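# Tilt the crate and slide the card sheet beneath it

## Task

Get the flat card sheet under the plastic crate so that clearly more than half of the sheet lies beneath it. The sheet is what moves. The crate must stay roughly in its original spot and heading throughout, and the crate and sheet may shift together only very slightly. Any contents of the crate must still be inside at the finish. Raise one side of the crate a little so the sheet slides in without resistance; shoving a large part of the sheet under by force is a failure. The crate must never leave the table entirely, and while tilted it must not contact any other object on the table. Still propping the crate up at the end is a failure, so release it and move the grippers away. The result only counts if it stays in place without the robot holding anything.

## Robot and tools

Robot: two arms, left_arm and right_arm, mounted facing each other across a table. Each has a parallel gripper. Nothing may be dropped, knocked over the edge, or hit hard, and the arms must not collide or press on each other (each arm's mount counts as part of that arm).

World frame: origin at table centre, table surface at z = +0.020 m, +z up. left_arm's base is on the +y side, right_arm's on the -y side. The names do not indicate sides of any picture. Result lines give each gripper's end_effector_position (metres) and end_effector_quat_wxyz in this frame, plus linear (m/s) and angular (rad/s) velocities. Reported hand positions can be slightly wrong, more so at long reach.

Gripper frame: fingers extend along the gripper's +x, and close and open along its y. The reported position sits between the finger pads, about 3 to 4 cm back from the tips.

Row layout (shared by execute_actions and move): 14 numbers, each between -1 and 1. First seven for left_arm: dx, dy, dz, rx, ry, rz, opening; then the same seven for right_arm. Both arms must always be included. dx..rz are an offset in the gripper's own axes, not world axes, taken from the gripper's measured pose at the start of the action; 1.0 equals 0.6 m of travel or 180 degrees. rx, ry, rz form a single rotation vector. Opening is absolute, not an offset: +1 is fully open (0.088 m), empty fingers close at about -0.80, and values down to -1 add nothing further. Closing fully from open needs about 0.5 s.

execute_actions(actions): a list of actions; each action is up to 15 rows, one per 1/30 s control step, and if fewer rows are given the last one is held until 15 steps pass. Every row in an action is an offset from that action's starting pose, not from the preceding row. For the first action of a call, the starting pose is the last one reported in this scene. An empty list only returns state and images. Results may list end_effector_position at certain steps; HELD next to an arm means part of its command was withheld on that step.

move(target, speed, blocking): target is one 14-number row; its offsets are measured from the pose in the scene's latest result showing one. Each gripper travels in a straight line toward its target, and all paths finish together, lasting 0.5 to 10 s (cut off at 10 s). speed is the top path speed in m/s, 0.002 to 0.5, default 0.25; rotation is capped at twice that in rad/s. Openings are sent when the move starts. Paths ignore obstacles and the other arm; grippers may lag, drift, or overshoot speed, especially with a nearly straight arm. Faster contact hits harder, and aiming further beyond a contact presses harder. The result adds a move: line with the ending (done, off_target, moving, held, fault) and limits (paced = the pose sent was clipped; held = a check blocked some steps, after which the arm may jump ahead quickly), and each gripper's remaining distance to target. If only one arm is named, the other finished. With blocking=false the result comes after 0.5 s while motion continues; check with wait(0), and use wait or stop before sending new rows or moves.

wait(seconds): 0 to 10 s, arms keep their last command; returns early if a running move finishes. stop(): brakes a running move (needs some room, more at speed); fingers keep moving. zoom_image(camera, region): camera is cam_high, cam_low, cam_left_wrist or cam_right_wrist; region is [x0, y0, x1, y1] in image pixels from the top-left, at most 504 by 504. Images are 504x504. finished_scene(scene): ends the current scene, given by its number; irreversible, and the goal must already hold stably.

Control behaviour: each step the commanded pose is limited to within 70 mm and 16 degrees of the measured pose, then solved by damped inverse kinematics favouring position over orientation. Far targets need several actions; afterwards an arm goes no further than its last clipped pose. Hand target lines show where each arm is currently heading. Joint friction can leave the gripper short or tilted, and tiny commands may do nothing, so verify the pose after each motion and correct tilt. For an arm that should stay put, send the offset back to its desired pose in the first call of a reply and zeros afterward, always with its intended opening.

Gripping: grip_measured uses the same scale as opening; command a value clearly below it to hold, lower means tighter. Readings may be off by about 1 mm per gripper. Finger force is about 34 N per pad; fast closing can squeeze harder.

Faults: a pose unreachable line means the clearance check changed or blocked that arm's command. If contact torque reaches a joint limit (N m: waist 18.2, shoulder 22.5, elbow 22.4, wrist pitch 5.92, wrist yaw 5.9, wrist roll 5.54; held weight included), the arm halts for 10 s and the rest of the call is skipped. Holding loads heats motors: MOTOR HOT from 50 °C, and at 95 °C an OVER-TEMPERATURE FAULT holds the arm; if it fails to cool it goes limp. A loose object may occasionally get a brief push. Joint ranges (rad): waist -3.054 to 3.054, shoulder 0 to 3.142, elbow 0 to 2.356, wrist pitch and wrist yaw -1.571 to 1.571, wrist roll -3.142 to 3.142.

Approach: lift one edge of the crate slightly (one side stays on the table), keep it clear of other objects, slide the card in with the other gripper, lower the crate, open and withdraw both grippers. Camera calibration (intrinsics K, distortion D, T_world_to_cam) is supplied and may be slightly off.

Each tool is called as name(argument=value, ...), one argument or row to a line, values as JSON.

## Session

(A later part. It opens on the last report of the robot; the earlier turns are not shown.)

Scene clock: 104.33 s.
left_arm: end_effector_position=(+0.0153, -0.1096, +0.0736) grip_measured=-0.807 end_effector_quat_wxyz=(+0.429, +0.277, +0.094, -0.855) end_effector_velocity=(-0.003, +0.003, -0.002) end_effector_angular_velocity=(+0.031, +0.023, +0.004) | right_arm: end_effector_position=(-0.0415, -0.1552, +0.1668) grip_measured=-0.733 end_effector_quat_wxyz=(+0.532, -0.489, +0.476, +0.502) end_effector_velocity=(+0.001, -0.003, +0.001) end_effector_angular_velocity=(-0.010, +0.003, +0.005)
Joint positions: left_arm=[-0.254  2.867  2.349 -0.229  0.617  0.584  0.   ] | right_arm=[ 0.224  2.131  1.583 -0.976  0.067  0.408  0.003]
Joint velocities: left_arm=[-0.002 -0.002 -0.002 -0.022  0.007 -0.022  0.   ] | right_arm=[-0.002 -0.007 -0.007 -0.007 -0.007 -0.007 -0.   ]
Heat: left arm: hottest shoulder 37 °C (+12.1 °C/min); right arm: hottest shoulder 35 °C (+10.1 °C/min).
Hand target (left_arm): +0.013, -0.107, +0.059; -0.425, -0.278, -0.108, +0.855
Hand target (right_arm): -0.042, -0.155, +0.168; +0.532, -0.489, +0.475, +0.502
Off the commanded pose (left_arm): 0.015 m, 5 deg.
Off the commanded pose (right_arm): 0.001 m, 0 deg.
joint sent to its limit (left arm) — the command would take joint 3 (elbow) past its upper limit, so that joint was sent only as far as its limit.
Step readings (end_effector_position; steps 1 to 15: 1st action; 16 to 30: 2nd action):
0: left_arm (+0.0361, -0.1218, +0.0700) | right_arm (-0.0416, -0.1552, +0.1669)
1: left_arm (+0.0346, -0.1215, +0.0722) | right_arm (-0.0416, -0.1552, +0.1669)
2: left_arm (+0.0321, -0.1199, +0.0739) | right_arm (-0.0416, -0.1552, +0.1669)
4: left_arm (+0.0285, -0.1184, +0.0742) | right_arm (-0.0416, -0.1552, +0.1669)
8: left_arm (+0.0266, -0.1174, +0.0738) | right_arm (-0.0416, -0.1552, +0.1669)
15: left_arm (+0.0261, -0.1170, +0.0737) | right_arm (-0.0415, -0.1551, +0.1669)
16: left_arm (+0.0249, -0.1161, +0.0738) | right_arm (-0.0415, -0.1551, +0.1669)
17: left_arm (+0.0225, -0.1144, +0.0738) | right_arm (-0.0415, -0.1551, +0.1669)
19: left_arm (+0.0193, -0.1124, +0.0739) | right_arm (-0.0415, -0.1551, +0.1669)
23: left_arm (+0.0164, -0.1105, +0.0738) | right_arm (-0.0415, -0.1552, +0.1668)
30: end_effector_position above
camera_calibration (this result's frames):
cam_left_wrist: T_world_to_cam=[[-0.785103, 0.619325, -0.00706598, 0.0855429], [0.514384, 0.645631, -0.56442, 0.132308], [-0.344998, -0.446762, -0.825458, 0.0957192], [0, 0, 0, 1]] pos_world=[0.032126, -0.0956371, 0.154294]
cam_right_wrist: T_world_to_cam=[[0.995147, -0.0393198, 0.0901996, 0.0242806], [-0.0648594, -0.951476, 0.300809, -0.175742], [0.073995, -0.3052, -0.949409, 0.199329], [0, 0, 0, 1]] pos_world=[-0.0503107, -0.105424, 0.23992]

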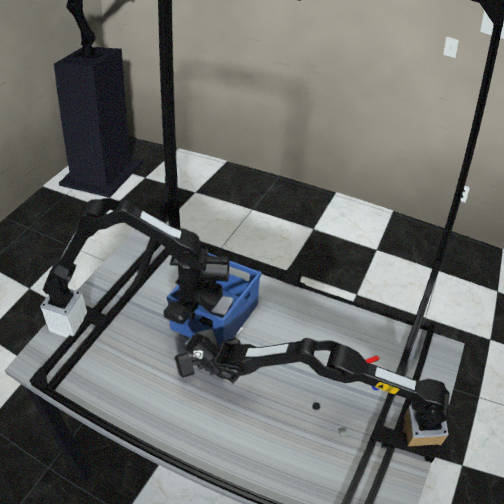

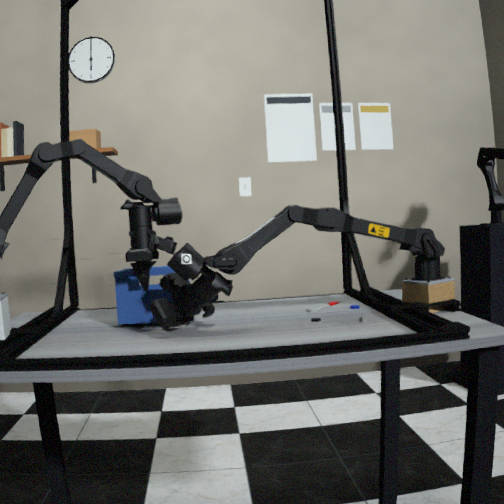

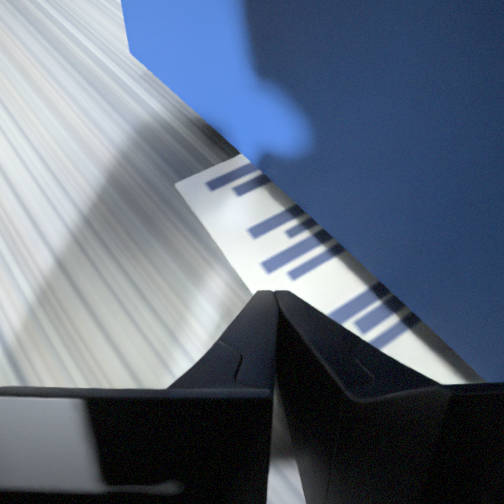

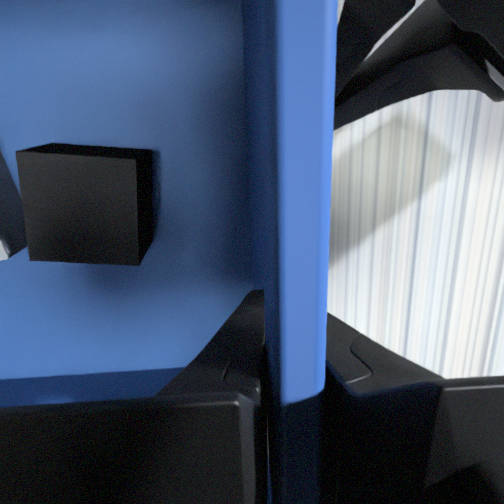

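Enough. Retreat, lower, release.

move(
  target=[-0.25,0.06,0,0,0,0,-1,0,0,0,0,0,0,-0.9],
  speed=0.15,
)

move(
  target=[0,0,0,0,0,0,-1,0.03,-0.011,0,0,0,0.02,-0.9],
  speed=0.03,
)

move(
  target=[0,0,0,0,0,0,-1,0,0,0,0,0,0,0.3],
)

move(
  target=[0,0,0,0,0,0,-1,-0.17,0,-0.03,0,0,0,0.3],
  speed=0.15,
)

Scene clock: 109.43 s.
left_arm: end_effector_position=(+0.1181, -0.0316, +0.1499) grip_measured=-0.807 end_effector_quat_wxyz=(+0.430, +0.278, +0.102, -0.853) end_effector_velocity=(-0.004, +0.000, +0.002) end_effector_angular_velocity=(+0.008, +0.001, +0.001) | right_arm: end_effector_position=(-0.0414, -0.1555, +0.1662) grip_measured=-0.733 end_effector_quat_wxyz=(+0.531, -0.489, +0.477, +0.501) end_effector_velocity=(+0.001, +0.003, +0.003) end_effector_angular_velocity=(+0.013, +0.014, -0.014)
Joint positions: left_arm=[-0.034  2.512  1.995 -0.375  0.763  0.786  0.   ] | right_arm=[ 0.223  2.132  1.582 -0.976  0.063  0.408  0.003]
Joint velocities: left_arm=[-0.007 -0.007 -0.002 -0.007 -0.007 -0.007  0.   ] | right_arm=[-0.007 -0.007  0.002  0.007 -0.007  0.007 -0.   ]
Heat: left arm: hottest shoulder 38 °C (+12.1 °C/min); right arm: hottest shoulder 36 °C (+10.1 °C/min).
Hand target (left_arm): +0.116, -0.030, +0.159; -0.429, -0.278, -0.094, +0.854
Hand target (right_arm): -0.041, -0.155, +0.167; +0.531, -0.489, +0.476, +0.502
Off the commanded pose (left_arm): 0.010 m, 1 deg.
Off the commanded pose (right_arm): 0.001 m, 0 deg.
move: off_target (left_arm)
camera_calibration (this result's frames):
cam_left_wrist: T_world_to_cam=[[-0.789198, 0.614118, 0.00495983, 0.117], [0.508005, 0.657328, -0.556643, 0.0720933], [-0.345105, -0.436782, -0.830737, 0.230155], [0, 0, 0, 1]] pos_world=[0.13514, -0.018713, 0.230748]
cam_right_wrist: T_world_to_cam=[[0.995293, -0.0400603, 0.0882391, 0.024379], [-0.065186, -0.950526, 0.30373, -0.176248], [0.071706, -0.308053, -0.948663, 0.198056], [0, 0, 0, 1]] pos_world=[-0.049955, -0.10554, 0.23927]

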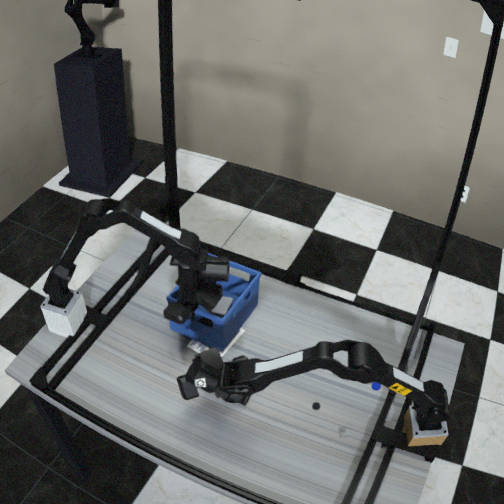

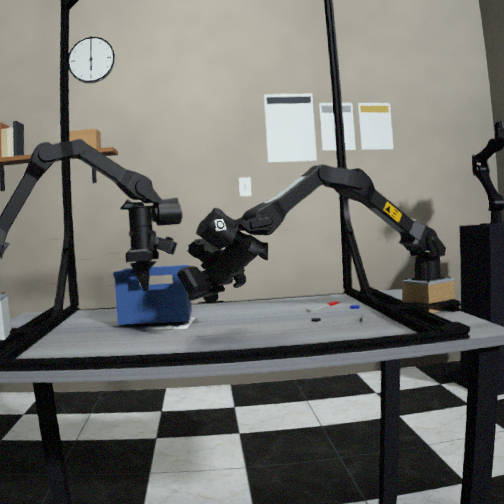

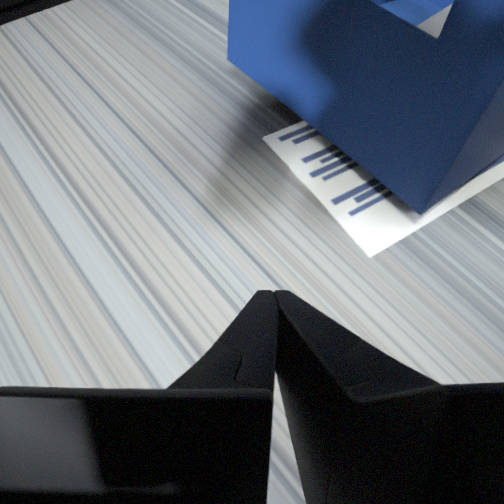

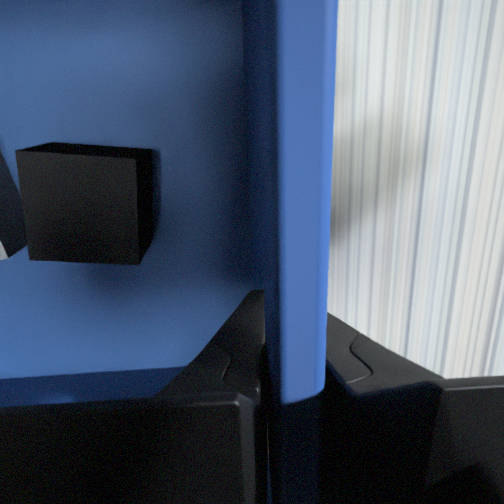

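Scene clock: 110.70 s.
left_arm: end_effector_position=(+0.1181, -0.0316, +0.1499) grip_measured=-0.807 end_effector_quat_wxyz=(+0.430, +0.278, +0.102, -0.853) end_effector_velocity=(+0.002, +0.001, -0.001) end_effector_angular_velocity=(+0.019, +0.012, +0.019) | right_arm: end_effector_position=(-0.0363, -0.1556, +0.1516) grip_measured=-0.734 end_effector_quat_wxyz=(+0.515, -0.477, +0.492, +0.515) end_effector_velocity=(+0.000, -0.002, -0.000) end_effector_angular_velocity=(-0.005, +0.021, +0.001)
Joint positions: left_arm=[-0.034  2.512  1.995 -0.375  0.763  0.786  0.   ] | right_arm=[ 0.191  2.129  1.516 -0.895  0.009  0.375  0.003]
Joint velocities: left_arm=[ 0.002 -0.002 -0.002 -0.007 -0.007 -0.022  0.   ] | right_arm=[-0.007 -0.007 -0.012  0.007 -0.022 -0.007  0.   ]
Heat: left arm: hottest shoulder 38 °C (+11.1 °C/min); right arm: hottest shoulder 36 °C (+10.1 °C/min).
Hand target (left_arm): +0.118, -0.032, +0.150; -0.430, -0.278, -0.102, +0.853
Hand target (right_arm): -0.034, -0.154, +0.149; +0.515, -0.474, +0.492, +0.518
Off the commanded pose (left_arm): 0.000 m, 0 deg.
Off the commanded pose (right_arm): 0.004 m, 0 deg.
move: done
camera_calibration (this result's frames):
cam_left_wrist: T_world_to_cam=[[-0.789198, 0.614118, 0.00495983, 0.117], [0.508005, 0.657328, -0.556643, 0.0720933], [-0.345105, -0.436782, -0.830737, 0.230155], [0, 0, 0, 1]] pos_world=[0.13514, -0.018713, 0.230748]
cam_right_wrist: T_world_to_cam=[[0.998835, -0.0354653, 0.0327263, 0.0298379], [-0.0438753, -0.949773, 0.309848, -0.171621], [0.0200937, -0.310923, -0.950223, 0.181659], [0, 0, 0, 1]] pos_world=[-0.0409833, -0.10546, 0.224816]

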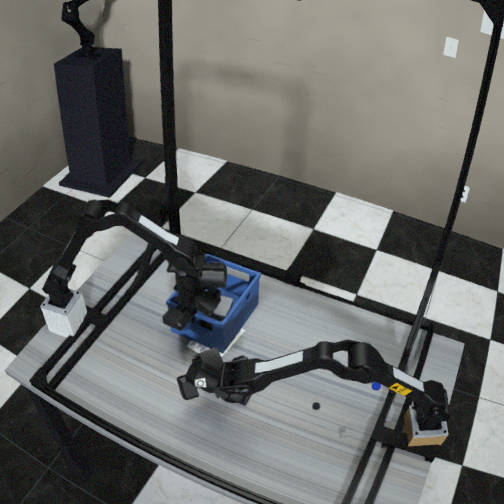

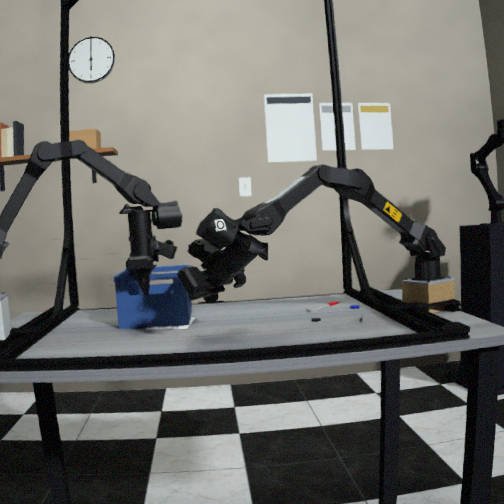

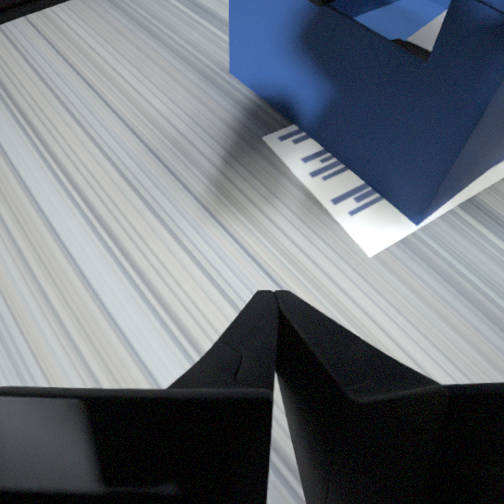

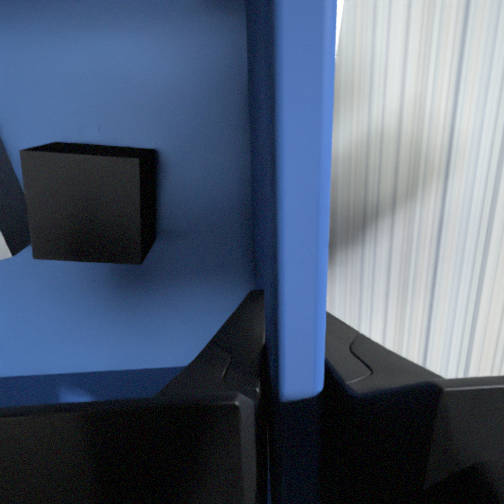

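Scene clock: 111.43 s.
left_arm: end_effector_position=(+0.1181, -0.0316, +0.1499) grip_measured=-0.807 end_effector_quat_wxyz=(+0.430, +0.278, +0.102, -0.853) end_effector_velocity=(+0.002, +0.001, -0.001) end_effector_angular_velocity=(+0.012, +0.002, +0.011) | right_arm: end_effector_position=(-0.0365, -0.1552, +0.1517) grip_measured=+0.298 end_effector_quat_wxyz=(+0.515, -0.476, +0.491, +0.516) end_effector_velocity=(+0.002, +0.001, -0.001) end_effector_angular_velocity=(+0.000, +0.006, +0.015)
Joint positions: left_arm=[-0.034  2.512  1.995 -0.375  0.763  0.786  0.   ] | right_arm=[ 0.191  2.129  1.516 -0.892  0.008  0.374  0.054]
Joint velocities: left_arm=[ 0.002 -0.002 -0.002 -0.007 -0.007 -0.007  0.   ] | right_arm=[-0.007  0.002 -0.002  0.007 -0.007 -0.022  0.001]
Heat: left arm: hottest shoulder 38 °C (+11.1 °C/min); right arm: hottest shoulder 36 °C (+10.1 °C/min).
Hand target (left_arm): +0.118, -0.032, +0.150; -0.430, -0.278, -0.102, +0.853
Hand target (right_arm): -0.036, -0.156, +0.152; +0.515, -0.477, +0.491, +0.515
Off the commanded pose (left_arm): 0.000 m, 0 deg.
Off the commanded pose (right_arm): 0.001 m, 0 deg.
move: done
camera_calibration (this result's frames):
cam_left_wrist: T_world_to_cam=[[-0.789198, 0.614118, 0.00495983, 0.117], [0.508005, 0.657328, -0.556643, 0.0720933], [-0.345105, -0.436782, -0.830737, 0.230155], [0, 0, 0, 1]] pos_world=[0.13514, -0.018713, 0.230748]
cam_right_wrist: T_world_to_cam=[[0.998902, -0.0351074, 0.031019, 0.030449], [-0.0429636, -0.950482, 0.307795, -0.171024], [0.0186771, -0.308789, -0.950947, 0.182271], [0, 0, 0, 1]] pos_world=[-0.0411677, -0.105203, 0.225026]

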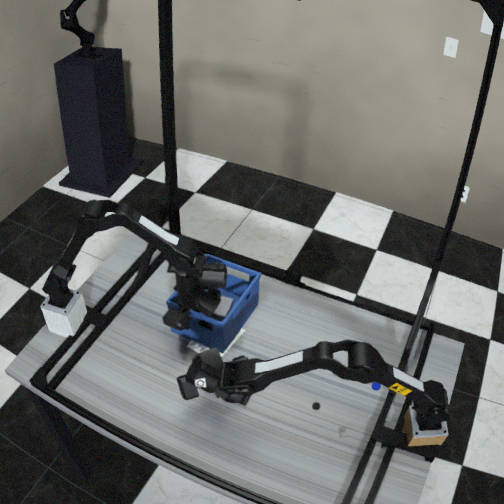

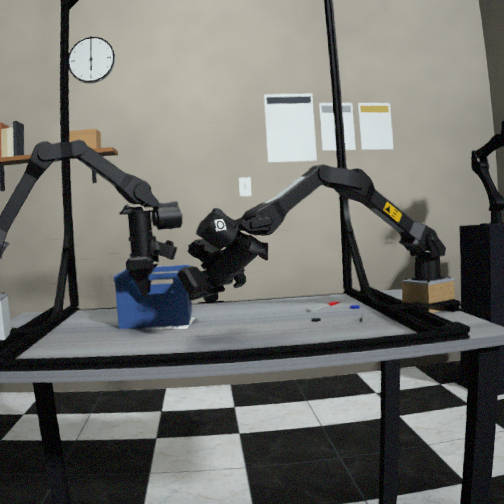

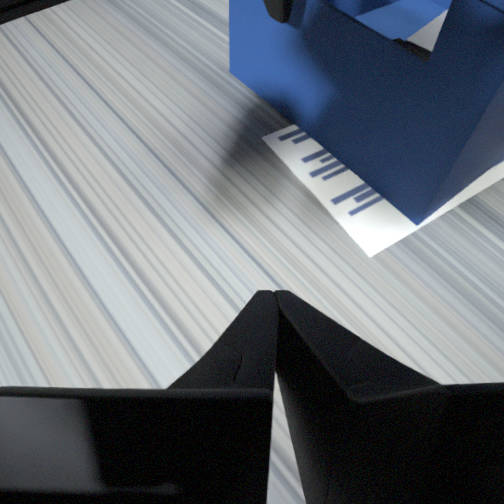

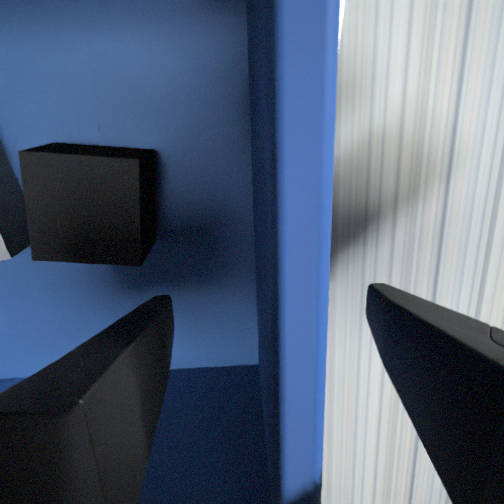

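Scene clock: 112.60 s.
left_arm: end_effector_position=(+0.1181, -0.0316, +0.1497) grip_measured=-0.807 end_effector_quat_wxyz=(+0.430, +0.278, +0.102, -0.853) end_effector_velocity=(-0.005, +0.002, -0.003) end_effector_angular_velocity=(+0.026, +0.008, +0.001) | right_arm: end_effector_position=(-0.0333, -0.1801, +0.2477) grip_measured=+0.300 end_effector_quat_wxyz=(+0.513, -0.480, +0.492, +0.514) end_effector_velocity=(+0.001, +0.003, +0.004) end_effector_angular_velocity=(+0.004, +0.009, +0.000)
Joint positions: left_arm=[-0.034  2.512  1.995 -0.375  0.763  0.786  0.   ] | right_arm=[ 0.206  1.963  1.661 -1.213  0.008  0.387  0.054]
Joint velocities: left_arm=[-0.007 -0.002 -0.002 -0.022 -0.007 -0.007  0.   ] | right_arm=[-0.007  0.002  0.017 -0.007 -0.007 -0.007 -0.   ]
Heat: left arm: hottest shoulder 38 °C (+11.1 °C/min); right arm: hottest shoulder 36 °C (+9.1 °C/min).
Hand target (left_arm): +0.118, -0.032, +0.150; -0.430, -0.278, -0.102, +0.853
Hand target (right_arm): -0.035, -0.180, +0.253; +0.515, -0.476, +0.491, +0.517
Off the commanded pose (left_arm): 0.000 m, 0 deg.
Off the commanded pose (right_arm): 0.005 m, 1 deg.
move: done
camera_calibration (this result's frames):
cam_left_wrist: T_world_to_cam=[[-0.789198, 0.614117, 0.00528842, 0.116935], [0.507927, 0.657526, -0.556481, 0.0719559], [-0.345221, -0.436487, -0.830844, 0.23002], [0, 0, 0, 1]] pos_world=[0.135144, -0.0187237, 0.230534]
cam_right_wrist: T_world_to_cam=[[0.99889, -0.0320856, 0.0344779, 0.0230287], [-0.041384, -0.947426, 0.317288, -0.225835], [0.0224849, -0.318362, -0.947702, 0.263473], [0, 0, 0, 1]] pos_world=[-0.0382733, -0.129343, 0.320554]

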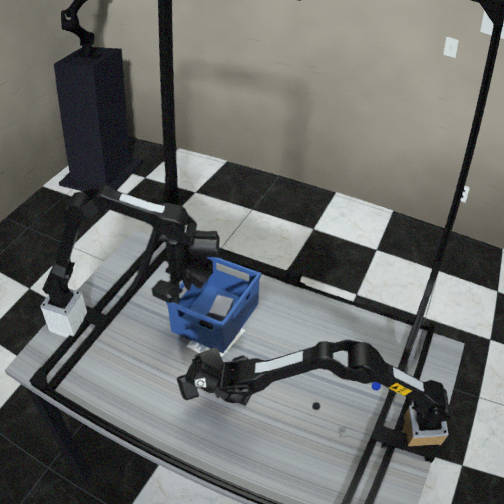

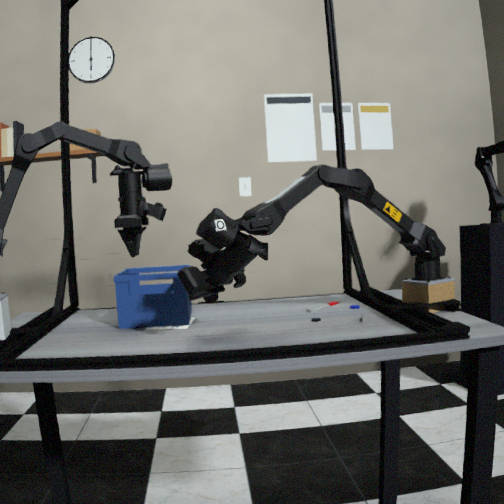

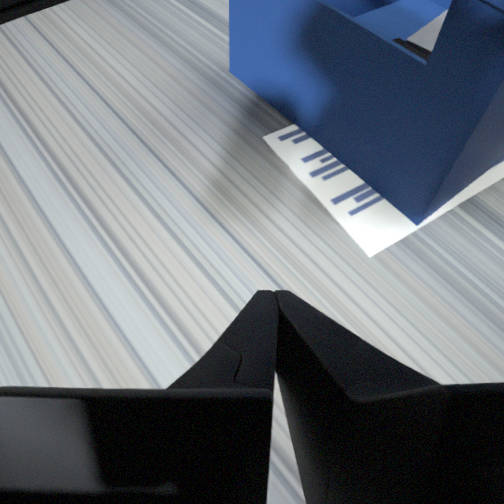

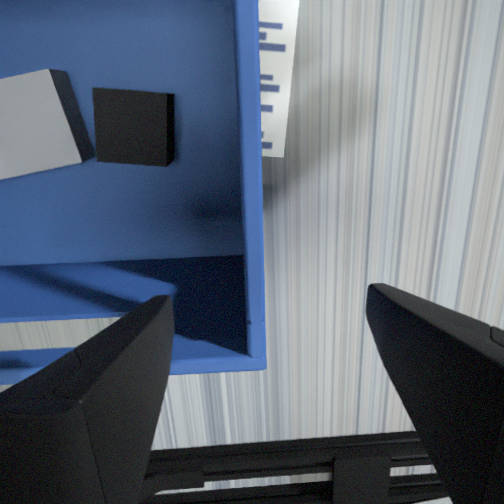

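About 75% under.

finished_scene(
  scene=1,
)

The scene is finished: the task was done.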